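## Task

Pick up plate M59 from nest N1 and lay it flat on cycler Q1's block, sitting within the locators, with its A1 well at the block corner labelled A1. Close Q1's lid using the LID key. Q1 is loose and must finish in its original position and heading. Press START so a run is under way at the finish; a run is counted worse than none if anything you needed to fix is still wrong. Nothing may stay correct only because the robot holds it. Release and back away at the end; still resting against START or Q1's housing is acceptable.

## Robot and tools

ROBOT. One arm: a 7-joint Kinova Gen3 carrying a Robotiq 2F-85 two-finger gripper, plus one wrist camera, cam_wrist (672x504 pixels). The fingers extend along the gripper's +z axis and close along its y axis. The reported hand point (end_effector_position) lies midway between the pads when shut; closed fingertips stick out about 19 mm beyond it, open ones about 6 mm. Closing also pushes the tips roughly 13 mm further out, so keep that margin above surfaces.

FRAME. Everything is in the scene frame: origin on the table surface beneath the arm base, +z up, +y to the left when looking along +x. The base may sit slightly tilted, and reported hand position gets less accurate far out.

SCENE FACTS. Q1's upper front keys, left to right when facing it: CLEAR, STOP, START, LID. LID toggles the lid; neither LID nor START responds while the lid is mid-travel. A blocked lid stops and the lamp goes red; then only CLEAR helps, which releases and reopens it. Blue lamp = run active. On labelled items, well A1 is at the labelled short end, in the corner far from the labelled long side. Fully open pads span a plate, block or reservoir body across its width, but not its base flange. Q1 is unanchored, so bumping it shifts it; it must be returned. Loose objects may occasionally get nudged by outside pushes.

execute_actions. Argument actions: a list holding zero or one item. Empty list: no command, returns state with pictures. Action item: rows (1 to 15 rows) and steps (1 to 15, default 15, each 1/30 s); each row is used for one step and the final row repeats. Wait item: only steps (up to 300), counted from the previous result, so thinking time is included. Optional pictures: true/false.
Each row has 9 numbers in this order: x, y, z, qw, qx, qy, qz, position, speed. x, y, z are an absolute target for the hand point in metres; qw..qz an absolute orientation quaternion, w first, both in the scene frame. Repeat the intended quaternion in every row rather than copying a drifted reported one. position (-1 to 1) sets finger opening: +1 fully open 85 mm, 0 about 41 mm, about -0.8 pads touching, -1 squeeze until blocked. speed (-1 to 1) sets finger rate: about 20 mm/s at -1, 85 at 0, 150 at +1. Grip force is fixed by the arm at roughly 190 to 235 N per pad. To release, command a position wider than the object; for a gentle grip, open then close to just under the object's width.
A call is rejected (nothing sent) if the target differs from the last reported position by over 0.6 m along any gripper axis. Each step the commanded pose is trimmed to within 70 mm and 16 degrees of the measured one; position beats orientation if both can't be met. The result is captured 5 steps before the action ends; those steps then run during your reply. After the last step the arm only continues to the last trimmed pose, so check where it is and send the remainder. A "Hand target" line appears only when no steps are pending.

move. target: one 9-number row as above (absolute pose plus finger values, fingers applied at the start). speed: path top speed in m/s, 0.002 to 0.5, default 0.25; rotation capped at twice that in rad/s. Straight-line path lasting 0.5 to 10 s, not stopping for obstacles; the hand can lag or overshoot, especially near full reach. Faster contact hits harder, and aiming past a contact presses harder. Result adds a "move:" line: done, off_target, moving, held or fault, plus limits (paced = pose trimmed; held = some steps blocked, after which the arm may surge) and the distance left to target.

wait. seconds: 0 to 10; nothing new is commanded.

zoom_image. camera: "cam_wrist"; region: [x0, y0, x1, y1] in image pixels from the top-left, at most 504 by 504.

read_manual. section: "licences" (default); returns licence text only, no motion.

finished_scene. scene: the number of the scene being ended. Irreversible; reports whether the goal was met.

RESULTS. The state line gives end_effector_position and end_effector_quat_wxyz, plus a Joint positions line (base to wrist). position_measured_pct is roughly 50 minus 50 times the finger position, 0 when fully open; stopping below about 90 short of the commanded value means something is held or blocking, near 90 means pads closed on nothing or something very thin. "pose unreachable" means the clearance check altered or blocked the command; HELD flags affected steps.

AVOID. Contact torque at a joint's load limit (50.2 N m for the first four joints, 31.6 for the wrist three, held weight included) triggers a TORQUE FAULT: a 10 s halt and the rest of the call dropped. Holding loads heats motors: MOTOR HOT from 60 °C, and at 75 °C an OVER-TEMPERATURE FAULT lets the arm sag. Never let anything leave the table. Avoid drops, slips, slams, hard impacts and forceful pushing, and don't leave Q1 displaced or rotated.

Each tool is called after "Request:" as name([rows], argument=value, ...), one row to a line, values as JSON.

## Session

Request:
execute_actions(actions=[])

Scene clock: 0.00 s of 10800.00 s.
end_effector_position=(+0.1107, -0.3933, +0.3187) position_measured_pct=0.0 end_effector_quat_wxyz=(+0.426, -0.461, +0.746, -0.223)
Joint positions: [ 2.607  1.976 -1.667  1.763  0.634  1.157  4.074]
Joint velocities: [-0.    -0.    -0.     0.002  0.    -0.    -0.   ]
Hand target: +0.111, -0.393, +0.319; +0.426, -0.461, +0.746, -0.223

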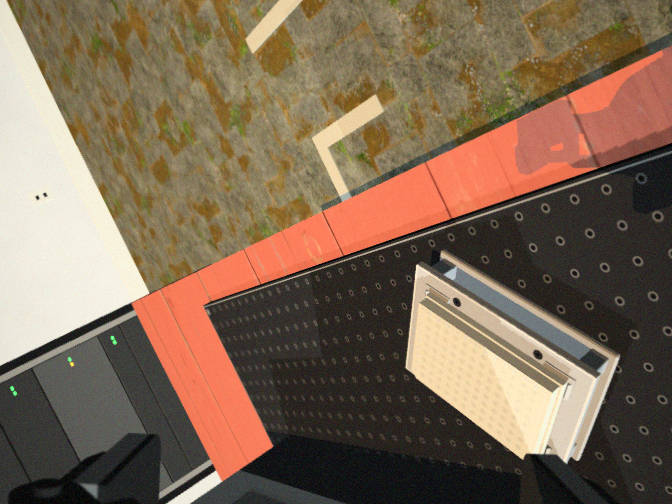

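Request:
move(target=[0.42,-0.3,0.52,0,0,1,0,1,0])

Scene clock: 3.63 s of 10800.00 s.
end_effector_position=(+0.4196, -0.2986, +0.5162) position_measured_pct=0.0 end_effector_quat_wxyz=(-0.000, +0.001, +1.000, +0.002)
Joint positions: [ 2.533  0.175 -2.048  1.694 -0.024  1.135  2.289]
Joint velocities: [-0.012 -0.021  0.013 -0.007 -0.013  0.008  0.012]
Hand target: +0.420, -0.298, +0.516; -0.001, +0.000, +1.000, +0.002
Off the commanded pose: 0.004 m, 0 deg.
Kept back: nothing.
move: off_target

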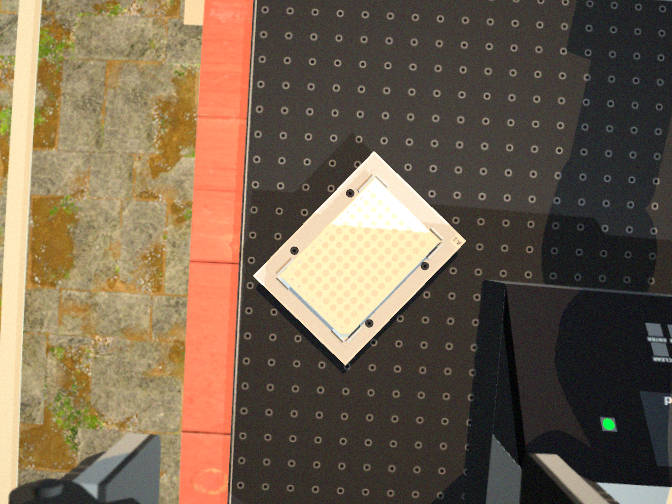

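Request:
move(target=[0.44,-0.08,0.45,0,0,1,0,-1,0])

Request:
move(target=[0.42,-0.07,0.30,0,0,1,0,-1,0])

Scene clock: 5.27 s of 10800.00 s.
end_effector_position=(+0.4387, -0.0800, +0.4499) position_measured_pct=91.7 end_effector_quat_wxyz=(-0.001, -0.000, +1.000, +0.000)
Joint positions: [ 2.59   0.21  -2.828  2.061  0.25   0.882  1.425]
Joint velocities: [ 0.001 -0.003 -0.     0.     0.005  0.001 -0.007]
Hand target: +0.439, -0.080, +0.450; -0.001, -0.000, +1.000, +0.000
Off the commanded pose: 0.001 m, 0 deg.
Kept back: nothing.
move: done

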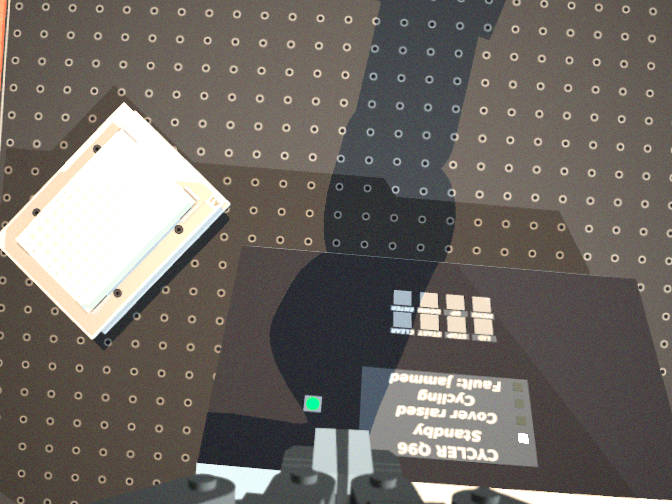

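Scene clock: 6.50 s of 10800.00 s.
end_effector_position=(+0.4195, -0.0701, +0.3005) position_measured_pct=91.7 end_effector_quat_wxyz=(+0.000, +0.000, +1.000, +0.000)
Joint positions: [ 2.693 -0.152 -2.778  2.302  0.081  0.273  1.6  ]
Joint velocities: [ 0.014 -0.005 -0.    -0.    -0.012 -0.     0.014]
Hand target: +0.419, -0.071, +0.300; -0.000, +0.001, +1.000, -0.000
Off the commanded pose: 0.001 m, 0 deg.
Kept back: nothing.
move: done

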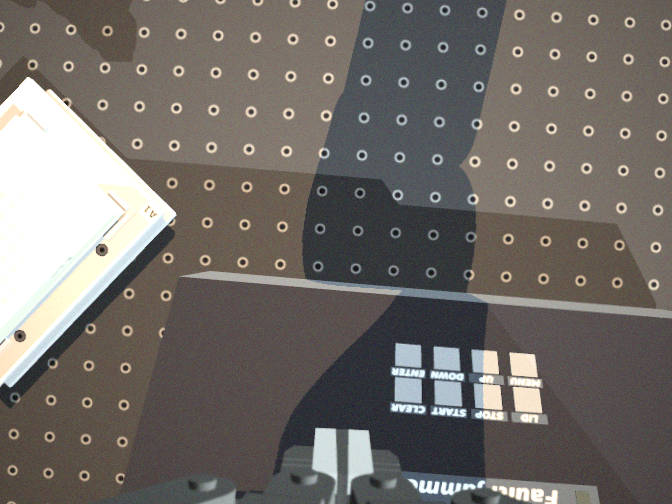

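Request:
move(target=[0.41,0.012,0.23,0,0,0.976,0.216,-1,0])

Request:
move(target=[0.415,0.0166,0.168,0,0,0.976,0.216,-1,0], speed=0.1)

Scene clock: 8.80 s of 10800.00 s.
end_effector_position=(+0.4105, +0.0130, +0.2313) position_measured_pct=91.7 end_effector_quat_wxyz=(-0.001, -0.001, +0.976, +0.217)
Joint positions: [ 3.75  -0.515 -3.861  2.33  -0.654  0.107  2.522]
Joint velocities: [ 0.035 -0.014 -0.01   0.003 -0.005 -0.008  0.009]
Hand target: +0.410, +0.012, +0.231; -0.001, +0.001, +0.976, +0.216
Off the commanded pose: 0.002 m, 0 deg.
Kept back: nothing.
move: done

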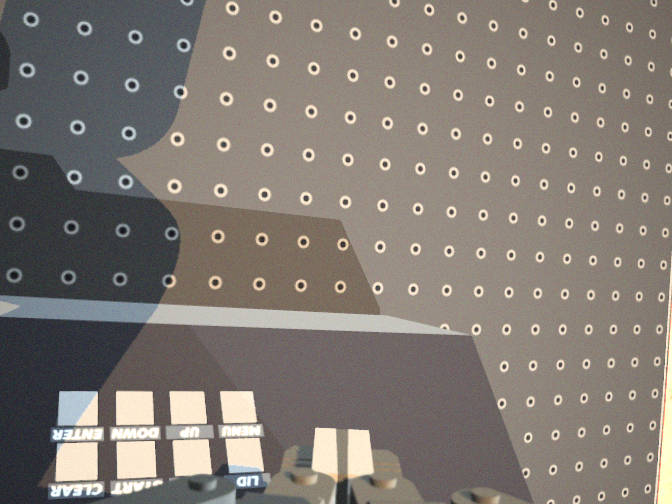

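Scene clock: 9.83 s of 10800.00 s.
end_effector_position=(+0.4152, +0.0164, +0.1684) position_measured_pct=91.7 end_effector_quat_wxyz=(+0.000, -0.000, +0.976, +0.216)
Joint positions: [ 3.698 -0.733 -3.84   2.274 -0.621 -0.055  2.56 ]
Joint velocities: [-0.002 -0.009 -0.001 -0.001  0.    -0.     0.001]
Hand target: +0.415, +0.017, +0.168; -0.000, +0.000, +0.976, +0.216
Off the commanded pose: 0.000 m, 0 deg.
Kept back: nothing.
move: done

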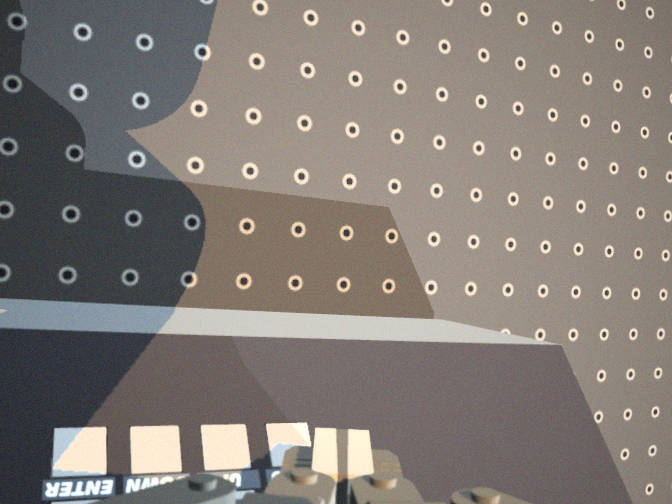

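Request:
move(target=[0.430,0.0155,0.145,0,0,0.976,0.216,-1,0], speed=0.02)

Request:
move(target=[0.40,0.0,0.22,0,0,0.976,0.216,-1,0], speed=0.15)

Request:
move(target=[0.412,-0.248,0.25,0,0.350,0.937,0,1,0])

Scene clock: 11.67 s of 10800.00 s.
end_effector_position=(+0.4199, +0.0194, +0.1525) position_measured_pct=91.7 end_effector_quat_wxyz=(-0.008, -0.004, +0.975, +0.222)
Joint positions: [ 3.656 -0.769 -3.793  2.223 -0.616 -0.025  2.57 ]
Joint velocities: [-0.002  0.001  0.001 -0.001  0.     0.002  0.   ]
Hand target: +0.430, +0.015, +0.145; -0.000, +0.000, +0.976, +0.216
Off the commanded pose: 0.013 m, 1 deg.
Kept back: nothing.
move: off_target

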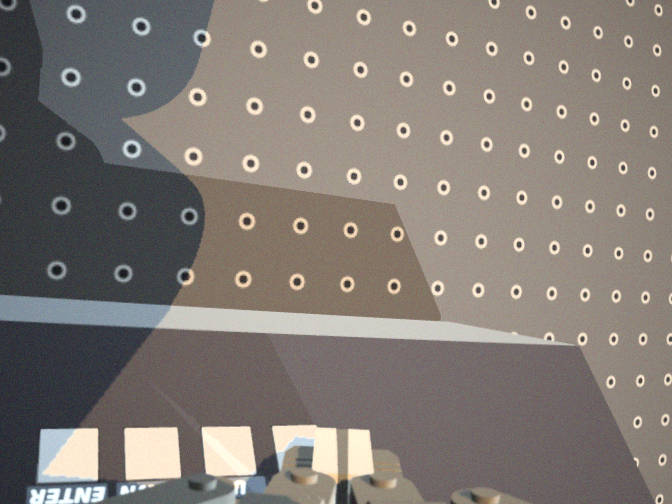

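Scene clock: 12.67 s of 10800.00 s.
end_effector_position=(+0.4000, +0.0003, +0.2199) position_measured_pct=91.7 end_effector_quat_wxyz=(+0.000, -0.000, +0.976, +0.216)
Joint positions: [ 3.814 -0.568 -3.888  2.346 -0.631  0.067  2.559]
Joint velocities: [ 0.006  0.005 -0.     0.    -0.     0.001  0.001]
Hand target: +0.400, -0.000, +0.220; +0.000, -0.000, +0.976, +0.216
Off the commanded pose: 0.000 m, 0 deg.
Kept back: nothing.
move: done

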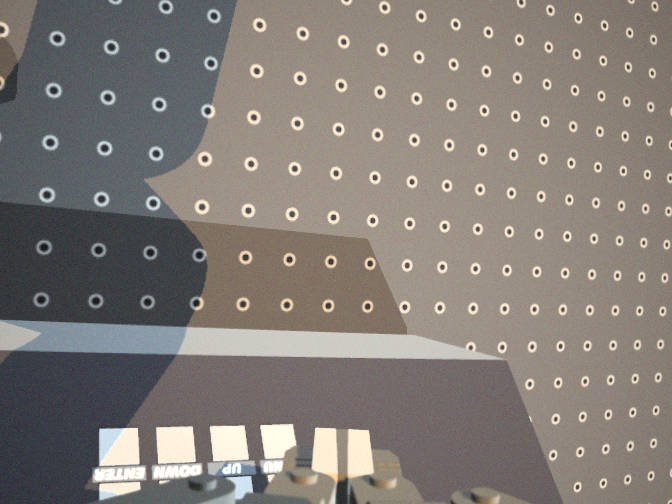

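Scene clock: 14.83 s of 10800.00 s.
end_effector_position=(+0.4112, -0.2486, +0.2491) position_measured_pct=0.0 end_effector_quat_wxyz=(+0.001, +0.351, +0.936, +0.000)
Joint positions: [ 3.608 -0.347 -3.16   2.137 -0.536  0.289  1.996]
Joint velocities: [-0.023 -0.001  0.001 -0.002  0.013  0.004 -0.018]
Hand target: +0.412, -0.248, +0.249; +0.001, +0.350, +0.937, +0.001
Off the commanded pose: 0.001 m, 0 deg.
Kept back: nothing.
move: done

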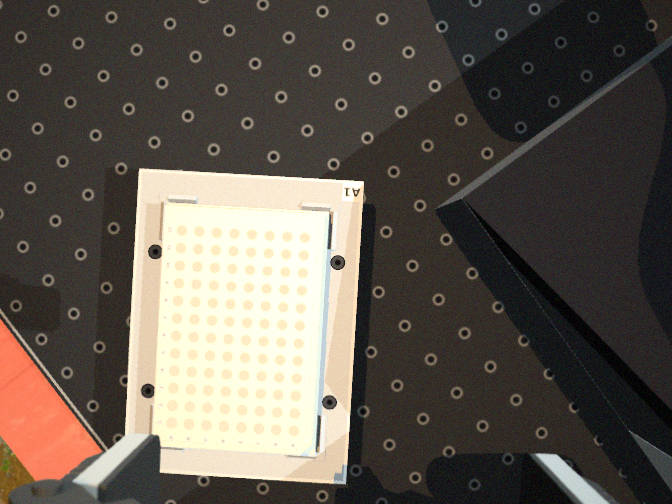

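Request:
move(target=[0.368,-0.283,0.11,0,0.350,0.937,0,1,0], speed=0.2)

Request:
zoom_image(camera="cam_wrist", region=[130,130,600,504])

Scene clock: 16.57 s of 10800.00 s.
end_effector_position=(+0.3681, -0.2825, +0.1107) position_measured_pct=0.0 end_effector_quat_wxyz=(+0.000, +0.350, +0.937, +0.000)
Joint positions: [ 3.94  -0.772 -3.513  2.099 -0.595 -0.099  2.24 ]
Joint velocities: [ 0.004 -0.003 -0.    -0.001  0.     0.001 -0.001]
Hand target: +0.368, -0.283, +0.111; +0.000, +0.350, +0.937, +0.000
Off the commanded pose: 0.001 m, 0 deg.
Kept back: nothing.
move: done

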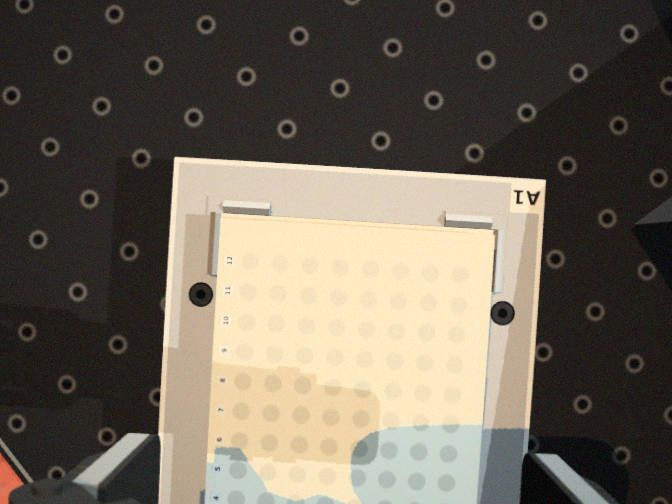

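Region (130, 130, 600, 504) of cam_wrist's 672x504 image, scaled by 1.072; it fills the top 401 rows of this view, and the rest is white.

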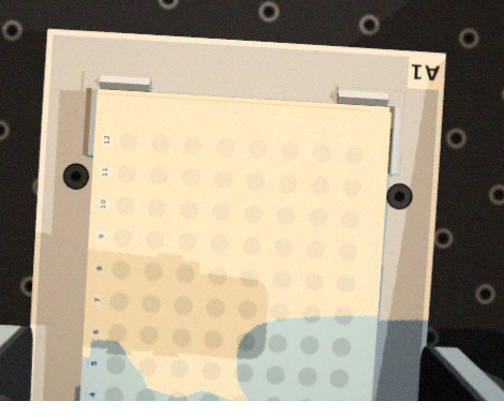

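Request:
move(target=[0.3673,-0.281,0.075,0,0.350,0.937,0,1,0], speed=0.08)

Request:
move(target=[0.3673,-0.281,0.0585,0,0.350,0.937,0,1,0], speed=0.03)

Scene clock: 17.60 s of 10800.00 s.
end_effector_position=(+0.3675, -0.2812, +0.0753) position_measured_pct=0.0 end_effector_quat_wxyz=(+0.000, +0.350, +0.937, -0.000)
Joint positions: [ 3.931 -0.872 -3.53   2.058 -0.581 -0.164  2.242]
Joint velocities: [-0.001 -0.006 -0.     0.001  0.    -0.    -0.   ]
Hand target: +0.367, -0.281, +0.075; -0.000, +0.350, +0.937, +0.000
Off the commanded pose: 0.000 m, 0 deg.
Kept back: nothing.
move: done

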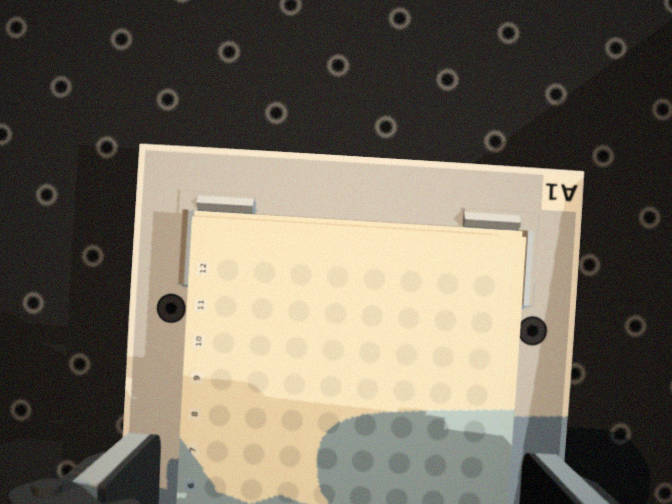

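Scene clock: 18.43 s of 10800.00 s.
end_effector_position=(+0.3674, -0.2811, +0.0587) position_measured_pct=0.0 end_effector_quat_wxyz=(+0.000, +0.350, +0.937, -0.000)
Joint positions: [ 3.925 -0.917 -3.534  2.032 -0.574 -0.186  2.243]
Joint velocities: [-0.001 -0.004  0.     0.001  0.     0.    -0.001]
Hand target: +0.367, -0.281, +0.059; -0.000, +0.350, +0.937, +0.000
Off the commanded pose: 0.000 m, 0 deg.
Kept back: nothing.
move: done

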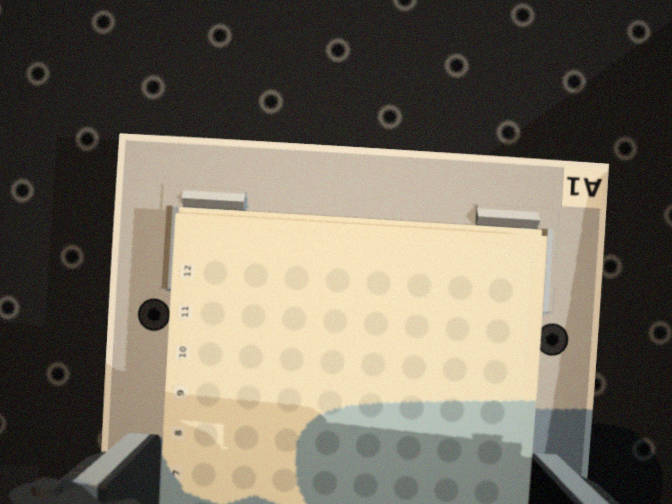

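Request:
move(target=[0.3678,-0.2805,0.0597,0,0.350,0.937,0,0.6,-1], speed=0.02)

Request:
move(target=[0.3678,-0.2805,0.12,0,0.350,0.937,0,0.6,-1], speed=0.08)

Request:
move(target=[0.40,-0.24,0.36,0,0.350,0.937,0,0.6,-1])

Request:
move(target=[0.52,-0.02,0.40,0,0.7071,0.7071,0,0.6,-1])

Scene clock: 19.77 s of 10800.00 s.
end_effector_position=(+0.3678, -0.2805, +0.0615) position_measured_pct=11.5 end_effector_quat_wxyz=(+0.000, +0.350, +0.937, -0.000)
Joint positions: [ 3.924 -0.909 -3.533  2.037 -0.576 -0.183  2.242]
Joint velocities: [ 0.     0.    -0.    -0.     0.     0.001  0.   ]
Hand target: +0.368, -0.280, +0.060; -0.000, +0.350, +0.937, -0.000
Off the commanded pose: 0.002 m, 0 deg.
Kept back: nothing.
move: done

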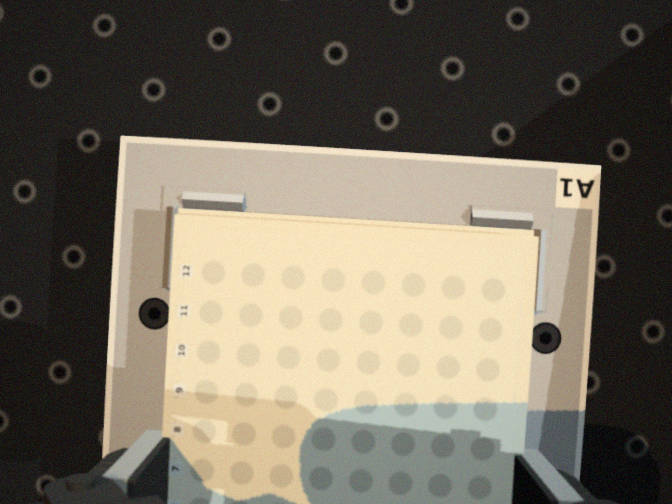

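Scene clock: 20.83 s of 10800.00 s.
end_effector_position=(+0.3676, -0.2804, +0.1196) position_measured_pct=11.5 end_effector_quat_wxyz=(-0.000, +0.350, +0.937, +0.000)
Joint positions: [ 3.939 -0.747 -3.51   2.114 -0.6   -0.088  2.238]
Joint velocities: [ 0.     0.007  0.001  0.002 -0.     0.001  0.   ]
Hand target: +0.368, -0.281, +0.120; +0.000, +0.350, +0.937, -0.000
Off the commanded pose: 0.000 m, 0 deg.
Kept back: nothing.
move: done

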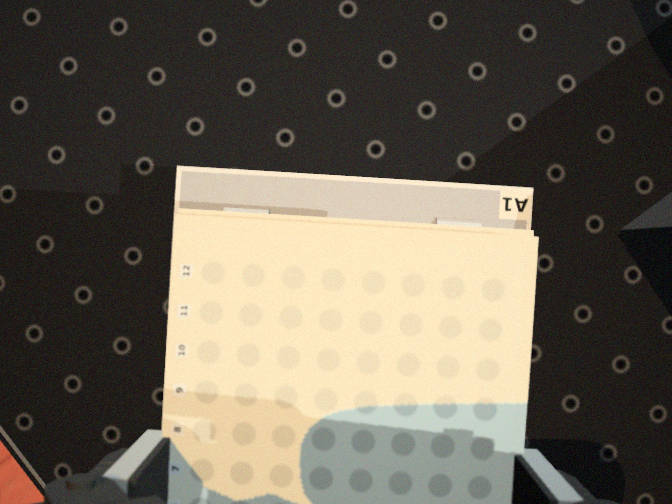

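Scene clock: 22.43 s of 10800.00 s.
end_effector_position=(+0.4007, -0.2404, +0.3590) position_measured_pct=11.5 end_effector_quat_wxyz=(+0.000, +0.349, +0.937, +0.000)
Joint positions: [ 3.729 -0.051 -3.223  2.123 -0.307  0.593  1.791]
Joint velocities: [-0.003  0.003 -0.002 -0.002  0.002  0.001 -0.003]
Hand target: +0.401, -0.240, +0.359; +0.000, +0.349, +0.937, +0.000
Off the commanded pose: 0.001 m, 0 deg.
Kept back: nothing.
move: done

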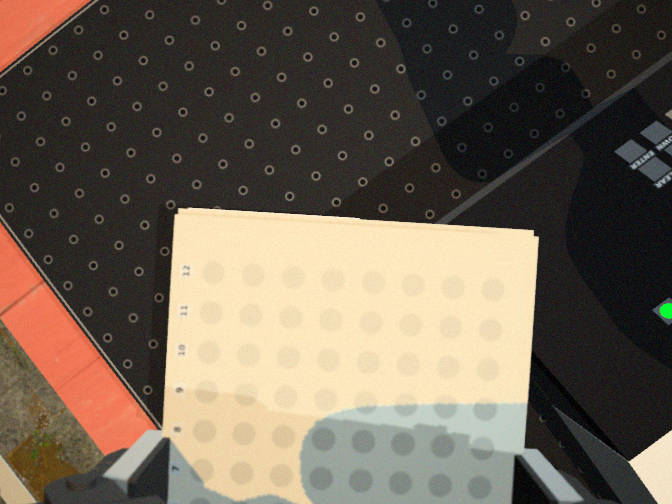

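Scene clock: 24.67 s of 10800.00 s.
end_effector_position=(+0.5196, -0.0204, +0.3999) position_measured_pct=11.5 end_effector_quat_wxyz=(-0.001, +0.707, +0.708, -0.000)
Joint positions: [ 3.323 -0.044 -3.692  1.922  0.283  0.809 -0.315]
Joint velocities: [-0.005 -0.006 -0.009 -0.002  0.006  0.004 -0.008]
Hand target: +0.520, -0.020, +0.400; -0.001, +0.706, +0.708, -0.000
Off the commanded pose: 0.001 m, 0 deg.
Kept back: nothing.
move: done

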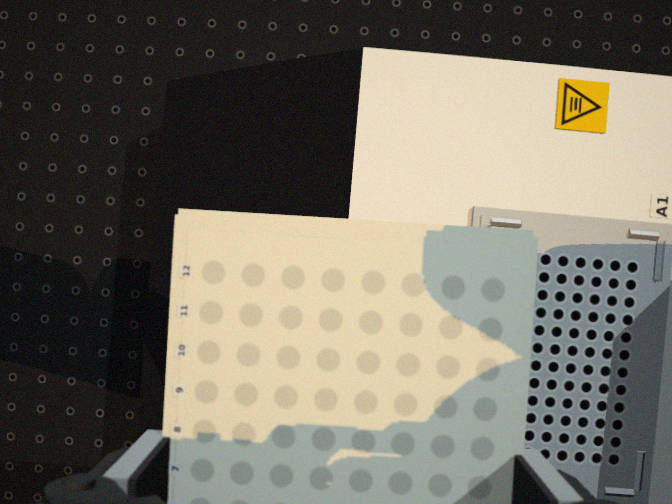

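Request:
move(target=[0.55,0.0,0.38,0,1,0,0,0.6,-1], speed=0.4)

Request:
move(target=[0.638,0.036,0.29,0,0.698,-0.716,0,0.6,-1], speed=0.4)

Scene clock: 27.53 s of 10800.00 s.
end_effector_position=(+0.5499, -0.0003, +0.3799) position_measured_pct=11.5 end_effector_quat_wxyz=(+0.000, +1.000, -0.000, -0.000)
Joint positions: [ 3.14  -0.148 -3.579  1.839  0.369  0.816 -1.996]
Joint velocities: [-0.004 -0.002 -0.004  0.     0.004 -0.001 -0.006]
Hand target: +0.550, +0.000, +0.380; +0.000, +1.000, +0.000, -0.000
Off the commanded pose: 0.000 m, 0 deg.
Kept back: nothing.
move: done

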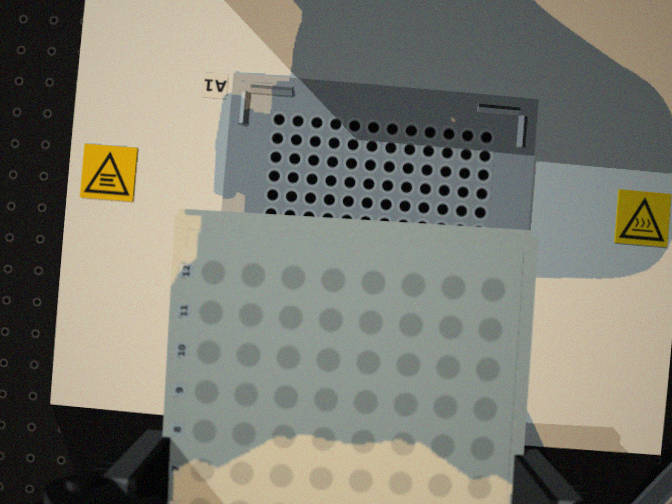

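Scene clock: 30.00 s of 10800.00 s.
end_effector_position=(+0.6378, +0.0355, +0.2898) position_measured_pct=11.5 end_effector_quat_wxyz=(+0.000, +0.698, -0.716, +0.000)
Joint positions: [ 2.832 -0.461 -3.265  1.556  0.368  0.774 -3.593]
Joint velocities: [-0.005 -0.004 -0.003  0.001  0.002  0.002 -0.003]
Hand target: +0.638, +0.036, +0.290; +0.000, +0.698, -0.716, -0.000
Off the commanded pose: 0.001 m, 0 deg.
Kept back: nothing.
move: done

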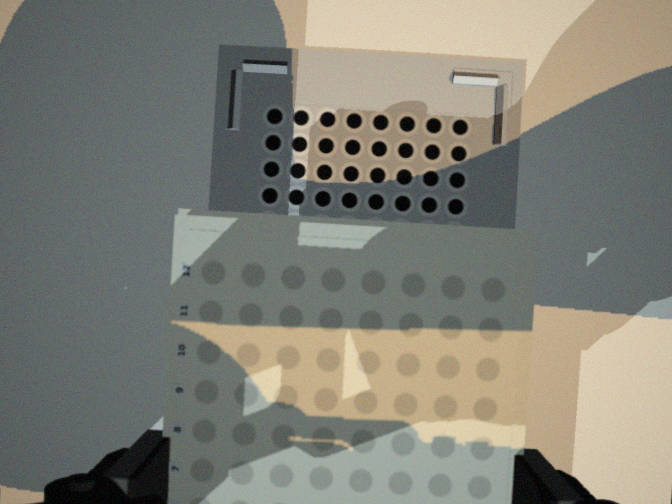

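Request:
move(target=[0.6335,-0.0155,0.25,0,0.698,-0.716,0,0.6,-1], speed=0.08)

Request:
zoom_image(camera="cam_wrist", region=[130,150,590,330])

Scene clock: 31.43 s of 10800.00 s.
end_effector_position=(+0.6335, -0.0151, +0.2503) position_measured_pct=11.5 end_effector_quat_wxyz=(-0.000, +0.698, -0.716, +0.000)
Joint positions: [ 2.953 -0.504 -3.27   1.598  0.35   0.664 -3.487]
Joint velocities: [ 0.005 -0.001  0.003  0.    -0.002 -0.003  0.002]
Hand target: +0.633, -0.015, +0.250; -0.000, +0.698, -0.716, +0.000
Off the commanded pose: 0.000 m, 0 deg.
Kept back: nothing.
move: done

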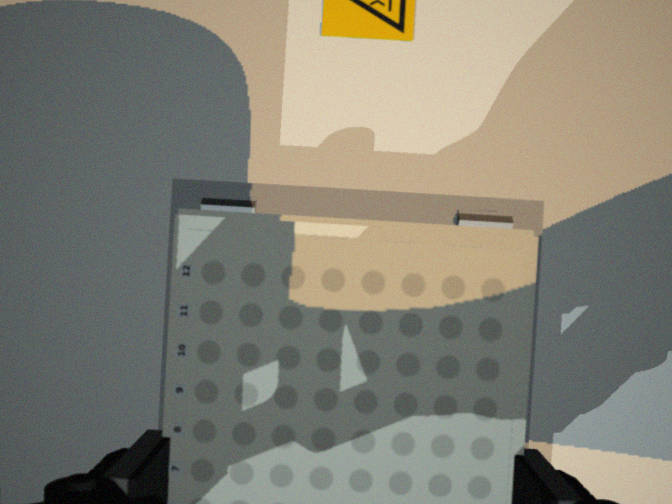

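Region (130, 150, 590, 330) of cam_wrist's 672x504 image, scaled by 1.096; it fills the top 197 rows of this view, and the rest is white.

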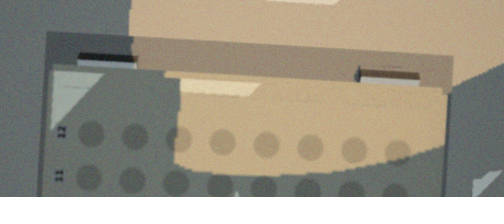

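Request:
move(target=[0.6328,-0.0155,0.238,0,0.698,-0.716,0,0.6,-1], speed=0.02)

Request:
zoom_image(camera="cam_wrist", region=[130,150,590,330])

Scene clock: 32.50 s of 10800.00 s.
end_effector_position=(+0.6328, -0.0155, +0.2381) position_measured_pct=11.5 end_effector_quat_wxyz=(-0.000, +0.698, -0.716, +0.000)
Joint positions: [ 2.952 -0.526 -3.264  1.6    0.357  0.641 -3.492]
Joint velocities: [-0.    -0.002  0.     0.001  0.     0.002 -0.   ]
Hand target: +0.633, -0.016, +0.238; -0.000, +0.698, -0.716, -0.000
Off the commanded pose: 0.000 m, 0 deg.
Kept back: nothing.
move: done

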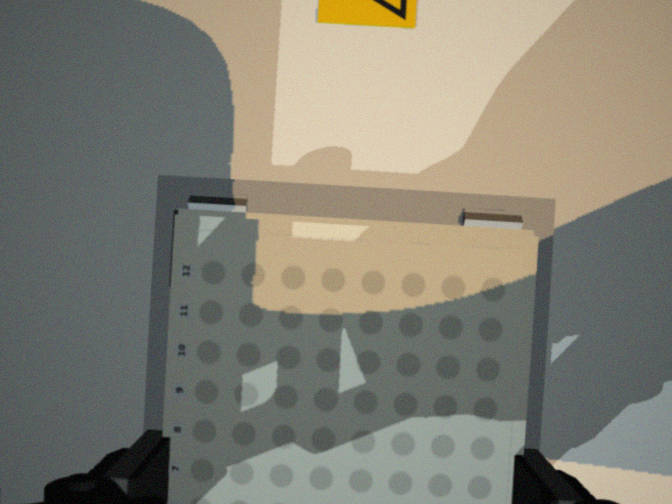

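Region (130, 150, 590, 330) of cam_wrist's 672x504 image, scaled by 1.096; it fills the top 197 rows of this view, and the rest is white.

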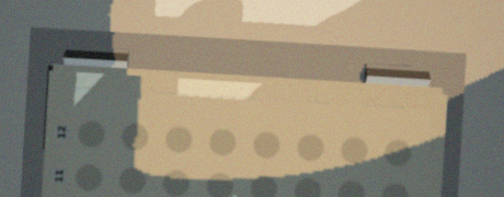

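Request:
move(target=[0.6332,-0.0155,0.226,0,0.698,-0.716,0,0.6,-1], speed=0.01)

Request:
zoom_image(camera="cam_wrist", region=[130,150,590,330])

Scene clock: 34.17 s of 10800.00 s.
end_effector_position=(+0.6332, -0.0155, +0.2304) position_measured_pct=11.5 end_effector_quat_wxyz=(-0.000, +0.698, -0.716, +0.001)
Joint positions: [ 2.951 -0.541 -3.259  1.599  0.363  0.625 -3.497]
Joint velocities: [-0.     0.     0.     0.001 -0.    -0.001  0.   ]
Hand target: +0.633, -0.016, +0.226; -0.000, +0.698, -0.716, -0.000
Off the commanded pose: 0.004 m, 0 deg.
Kept back: nothing.
move: off_target

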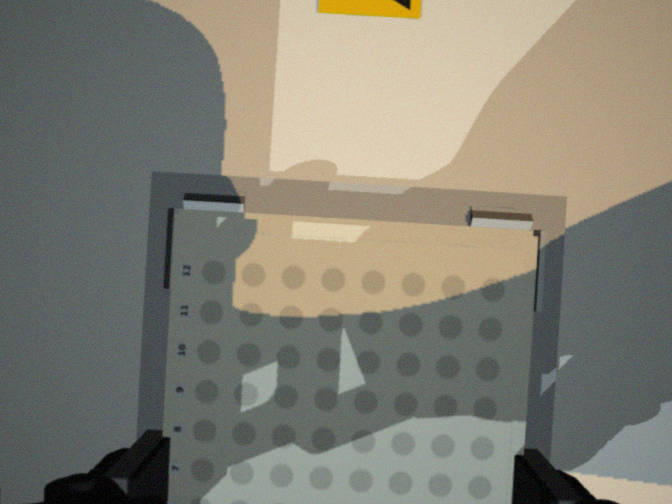

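Region (130, 150, 590, 330) of cam_wrist's 672x504 image, scaled by 1.096; it fills the top 197 rows of this view, and the rest is white.

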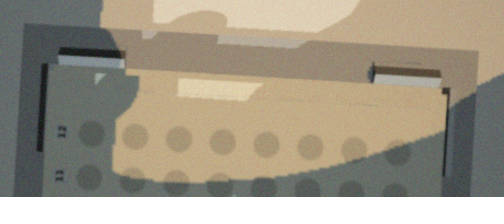

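Request:
move(target=[0.6332,-0.0155,0.2303,0,0.698,-0.716,0,1,-1], speed=0.01)

Request:
move(target=[0.6332,-0.0155,0.27,0,0.698,-0.716,0,1,-1], speed=0.08)

Request:
move(target=[0.634,0.04,0.33,0,0.698,-0.716,0,1,-1])

Request:
zoom_image(camera="cam_wrist", region=[170,60,530,480])

Scene clock: 35.33 s of 10800.00 s.
end_effector_position=(+0.6332, -0.0155, +0.2303) position_measured_pct=0.0 end_effector_quat_wxyz=(-0.000, +0.698, -0.716, +0.000)
Joint positions: [ 2.952 -0.542 -3.26   1.597  0.361  0.627 -3.495]
Joint velocities: [ 0.    -0.    -0.     0.001 -0.    -0.    -0.   ]
Hand target: +0.633, -0.015, +0.230; +0.000, +0.698, -0.716, +0.000
Off the commanded pose: 0.000 m, 0 deg.
Kept back: nothing.
move: done

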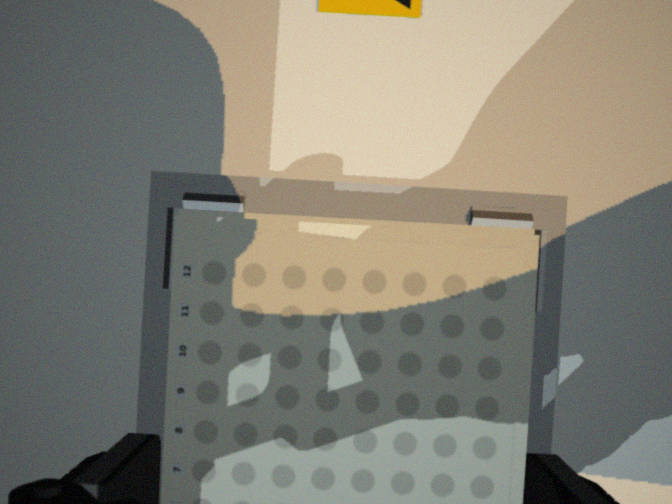

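Scene clock: 36.13 s of 10800.00 s.
end_effector_position=(+0.6333, -0.0154, +0.2697) position_measured_pct=0.0 end_effector_quat_wxyz=(+0.000, +0.698, -0.716, -0.000)
Joint positions: [ 2.954 -0.468 -3.278  1.596  0.338  0.704 -3.476]
Joint velocities: [ 0.001  0.004  0.     0.003 -0.     0.001  0.001]
Hand target: +0.633, -0.015, +0.270; +0.000, +0.698, -0.716, +0.000
Off the commanded pose: 0.000 m, 0 deg.
Kept back: nothing.
move: done

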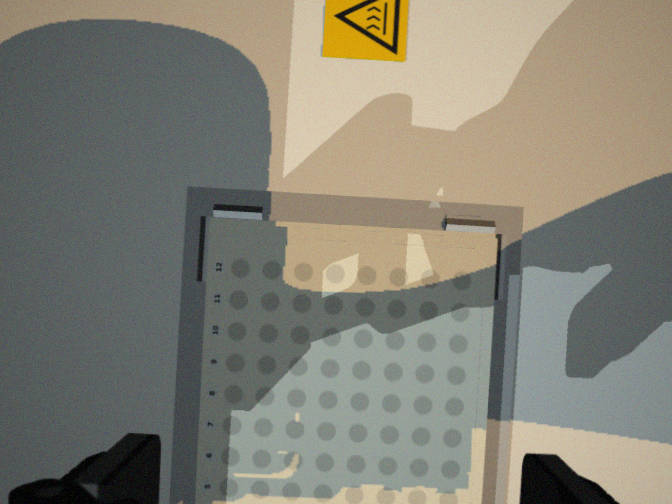

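Scene clock: 36.97 s of 10800.00 s.
end_effector_position=(+0.6341, +0.0397, +0.3297) position_measured_pct=0.0 end_effector_quat_wxyz=(+0.000, +0.698, -0.716, -0.000)
Joint positions: [ 2.824 -0.392 -3.288  1.549  0.357  0.856 -3.593]
Joint velocities: [-0.004  0.002 -0.004 -0.002  0.002  0.001 -0.002]
Hand target: +0.634, +0.040, +0.330; +0.000, +0.698, -0.716, -0.000
Off the commanded pose: 0.000 m, 0 deg.
Kept back: nothing.
move: done

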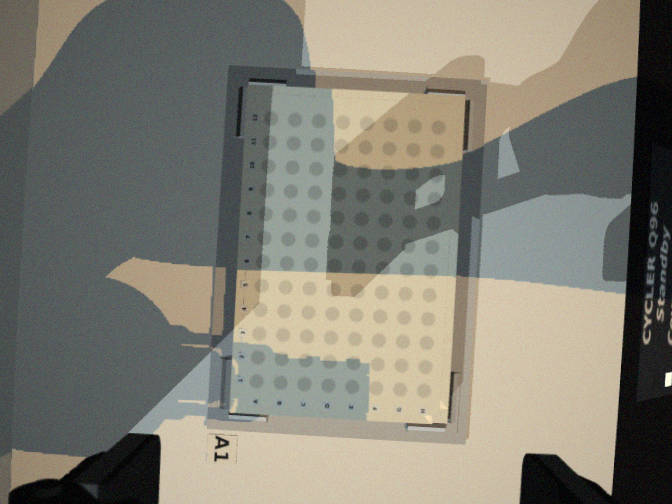

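Region (170, 60, 530, 480) of cam_wrist's 672x504 image, scaled by 1.200; it fills the left 432 columns of this view, and the rest is white.

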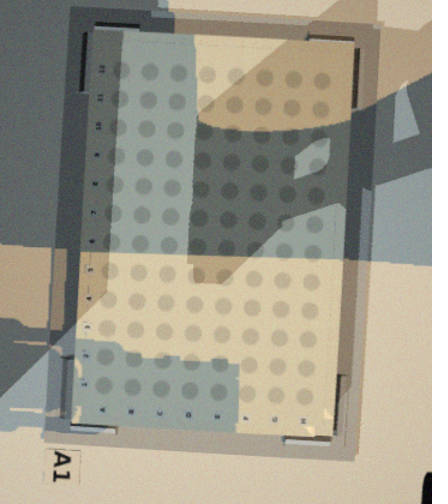

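Request:
move(target=[0.42,0.015,0.30,0,0,0.976,0.216,-1,0], speed=0.4)

Request:
move(target=[0.416,0.0155,0.166,0,0,0.976,0.216,-1,0], speed=0.15)

Request:
move(target=[0.430,0.0155,0.145,0,0,0.976,0.216,-1,0], speed=0.02)

Request:
move(target=[0.405,0.0,0.2,0,0,0.976,0.216,-1,0], speed=0.15)

Request:
move(target=[0.42,-0.06,0.42,0.1,0,0.995,0,-1,0])

Scene clock: 39.80 s of 10800.00 s.
end_effector_position=(+0.4202, +0.0151, +0.3014) position_measured_pct=91.7 end_effector_quat_wxyz=(-0.001, +0.000, +0.977, +0.215)
Joint positions: [ 3.37  -0.218 -3.352  2.297 -0.876  0.467 -3.625]
Joint velocities: [ 0.016 -0.001  0.007  0.005 -0.024  0.     0.028]
Hand target: +0.420, +0.014, +0.301; -0.000, +0.001, +0.977, +0.215
Off the commanded pose: 0.001 m, 0 deg.
Kept back: nothing.
move: done

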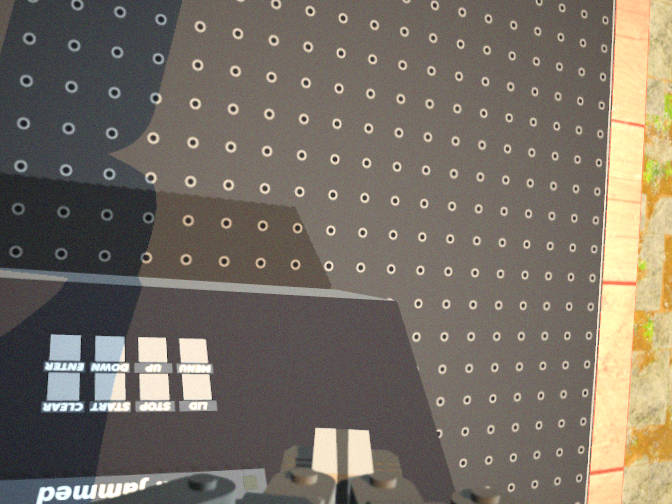

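Scene clock: 41.20 s of 10800.00 s.
end_effector_position=(+0.4158, +0.0155, +0.1674) position_measured_pct=91.7 end_effector_quat_wxyz=(-0.011, -0.003, +0.976, +0.219)
Joint positions: [ 3.642 -0.709 -3.755  2.244 -1.423  0.027 -2.928]
Joint velocities: [ 0.267 -0.116 -0.386  0.029 -0.124 -0.265  0.174]
Hand target: +0.416, +0.015, +0.167; -0.010, -0.002, +0.976, +0.219
Off the commanded pose: 0.001 m, 1 deg.
Kept back: nothing.
move: done

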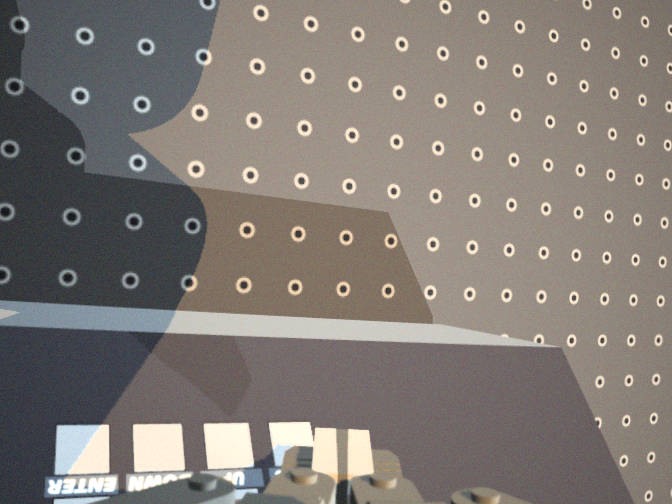

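Scene clock: 42.73 s of 10800.00 s.
end_effector_position=(+0.4195, +0.0193, +0.1526) position_measured_pct=91.7 end_effector_quat_wxyz=(-0.006, -0.004, +0.975, +0.220)
Joint positions: [ 3.745 -0.819 -3.932  2.231 -1.34  -0.129 -2.969]
Joint velocities: [ 0.015 -0.01  -0.023  0.005  0.027 -0.019 -0.023]
Hand target: +0.430, +0.015, +0.146; +0.000, -0.000, +0.976, +0.216
Off the commanded pose: 0.014 m, 1 deg.
Kept back: nothing.
move: off_target

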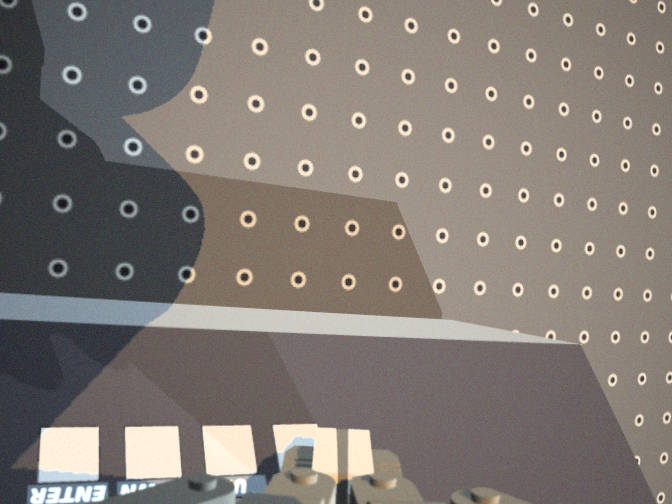

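Scene clock: 43.67 s of 10800.00 s.
end_effector_position=(+0.4047, +0.0001, +0.1996) position_measured_pct=91.7 end_effector_quat_wxyz=(+0.002, +0.001, +0.976, +0.216)
Joint positions: [ 3.74  -0.616 -3.799  2.321 -1.379  0.061 -2.957]
Joint velocities: [-0.152  0.065  0.233 -0.024  0.093  0.15  -0.103]
Hand target: +0.405, +0.000, +0.200; +0.002, +0.001, +0.976, +0.216
Off the commanded pose: 0.001 m, 0 deg.
Kept back: nothing.
move: done

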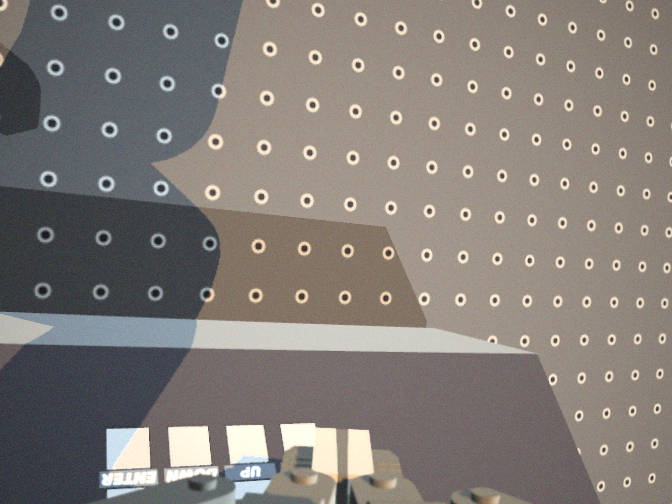

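Scene clock: 45.63 s of 10800.00 s.
end_effector_position=(+0.4211, -0.0596, +0.4187) position_measured_pct=91.7 end_effector_quat_wxyz=(+0.102, -0.000, +0.995, +0.002)
Joint positions: [ 4.095  0.485 -3.846  2.38  -0.795  0.639 -3.75 ]
Joint velocities: [ 0.016  0.001 -0.001 -0.006  0.014 -0.004 -0.017]
Hand target: +0.421, -0.060, +0.419; +0.102, +0.001, +0.995, +0.001
Off the commanded pose: 0.002 m, 0 deg.
Kept back: nothing.
move: done

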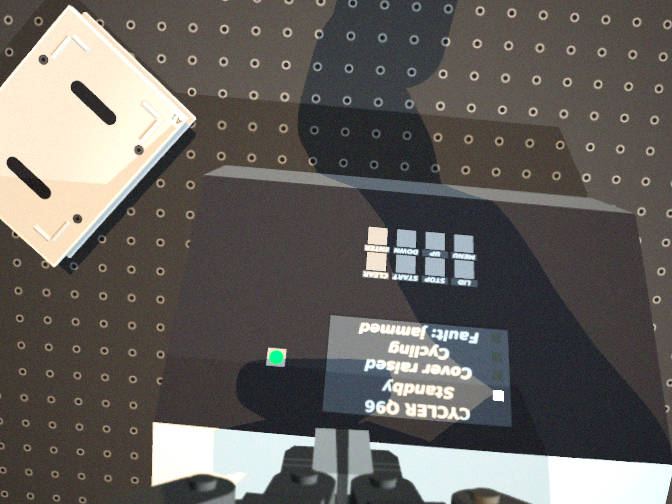

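Request:
move(target=[0.405,-0.022,0.24,0,0,0.976,0.216,-1,0])

Request:
move(target=[0.4155,-0.022,0.167,0,0,0.976,0.216,-1,0], speed=0.1)

Request:
move(target=[0.4295,-0.022,0.145,0,0,0.976,0.216,-1,0], speed=0.02)

Request:
move(target=[0.405,-0.025,0.2,0,0,0.976,0.216,-1,0], speed=0.15)

Request:
move(target=[0.42,-0.06,0.42,0.1,0,0.995,0,-1,0])

Scene clock: 47.73 s of 10800.00 s.
end_effector_position=(+0.4048, -0.0215, +0.2412) position_measured_pct=91.7 end_effector_quat_wxyz=(-0.001, +0.000, +0.976, +0.216)
Joint positions: [ 3.885 -0.485 -3.883  2.316 -0.544  0.2   -3.788]
Joint velocities: [-0.006 -0.002 -0.001 -0.     0.002  0.002 -0.002]
Hand target: +0.405, -0.021, +0.241; -0.001, -0.000, +0.976, +0.216
Off the commanded pose: 0.001 m, 0 deg.
Kept back: nothing.
move: done

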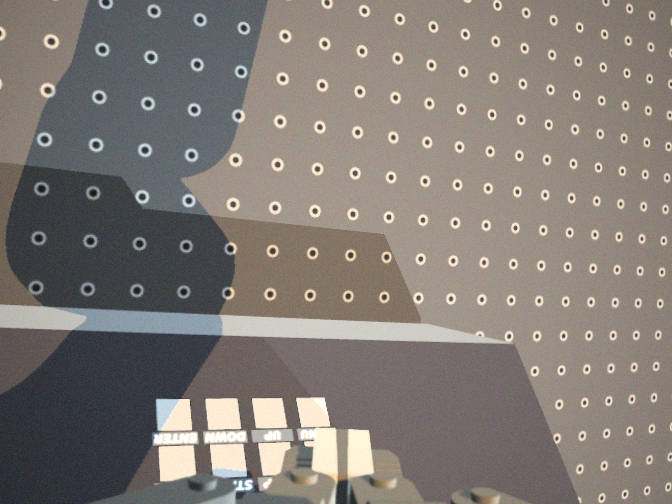

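Scene clock: 48.87 s of 10800.00 s.
end_effector_position=(+0.4156, -0.0222, +0.1673) position_measured_pct=91.7 end_effector_quat_wxyz=(+0.000, +0.000, +0.976, +0.216)
Joint positions: [ 3.782 -0.719 -3.805  2.233 -0.5    0.046 -3.755]
Joint velocities: [-0.003 -0.008  0.     0.    -0.     0.001  0.   ]
Hand target: +0.415, -0.022, +0.167; -0.000, +0.000, +0.976, +0.216
Off the commanded pose: 0.000 m, 0 deg.
Kept back: nothing.
move: done

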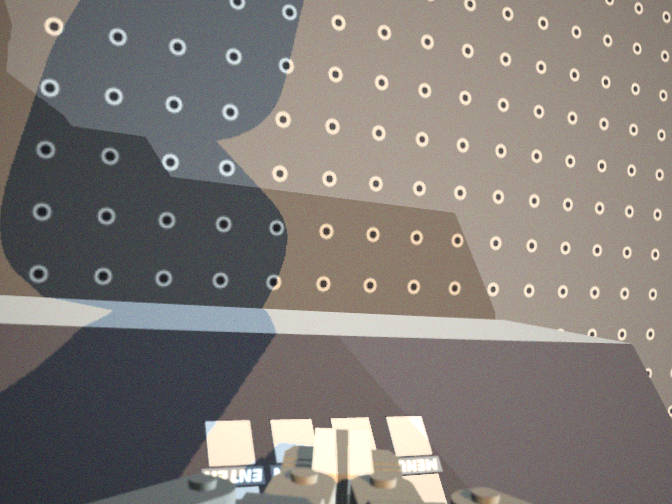

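Scene clock: 50.40 s of 10800.00 s.
end_effector_position=(+0.4191, -0.0186, +0.1526) position_measured_pct=91.7 end_effector_quat_wxyz=(-0.008, -0.003, +0.975, +0.221)
Joint positions: [ 3.738 -0.755 -3.763  2.189 -0.494  0.068 -3.755]
Joint velocities: [-0.002  0.     0.002  0.    -0.     0.    -0.   ]
Hand target: +0.429, -0.022, +0.145; -0.000, +0.000, +0.976, +0.216
Off the commanded pose: 0.013 m, 1 deg.
Kept back: nothing.
move: off_target

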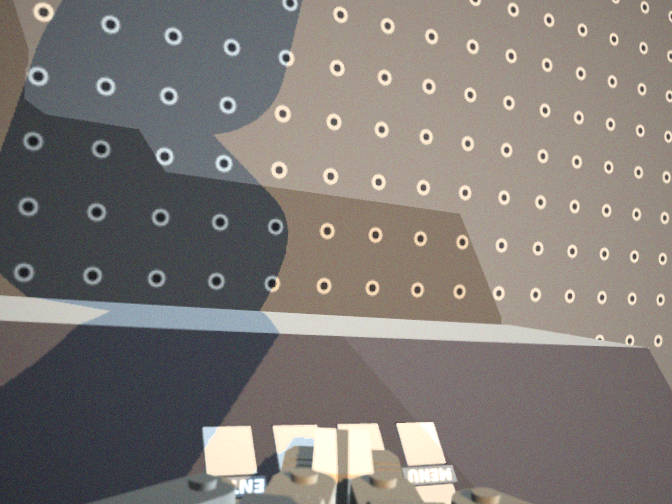

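Scene clock: 51.27 s of 10800.00 s.
end_effector_position=(+0.4050, -0.0247, +0.1999) position_measured_pct=91.7 end_effector_quat_wxyz=(-0.000, -0.000, +0.976, +0.216)
Joint positions: [ 3.845 -0.627 -3.849  2.289 -0.514  0.094 -3.758]
Joint velocities: [ 0.006  0.005 -0.001 -0.    -0.     0.001 -0.   ]
Hand target: +0.405, -0.025, +0.200; +0.000, -0.000, +0.976, +0.216
Off the commanded pose: 0.000 m, 0 deg.
Kept back: nothing.
move: done

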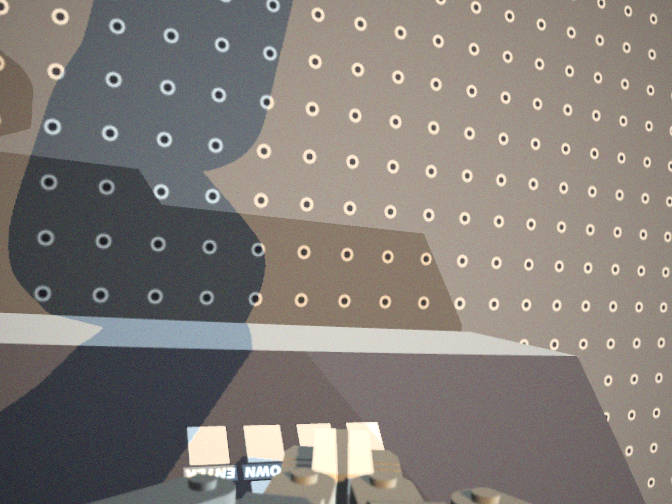

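Scene clock: 52.97 s of 10800.00 s.
end_effector_position=(+0.4202, -0.0607, +0.4184) position_measured_pct=91.7 end_effector_quat_wxyz=(+0.101, +0.000, +0.995, +0.001)
Joint positions: [ 3.921  0.423 -3.77   2.378 -0.638  0.557 -3.926]
Joint velocities: [-0.002  0.008  0.001 -0.001  0.001  0.001 -0.001]
Hand target: +0.420, -0.061, +0.419; +0.101, +0.000, +0.995, +0.000
Off the commanded pose: 0.002 m, 0 deg.
Kept back: nothing.
move: done

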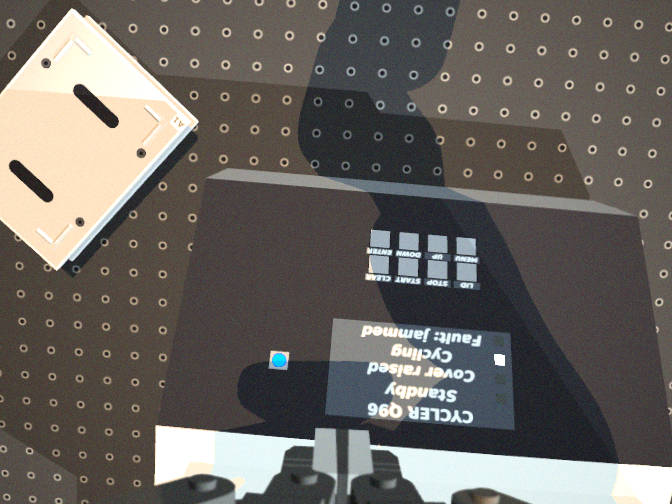

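Request:
finished_scene(scene=2)

The scene is finished: the task was done.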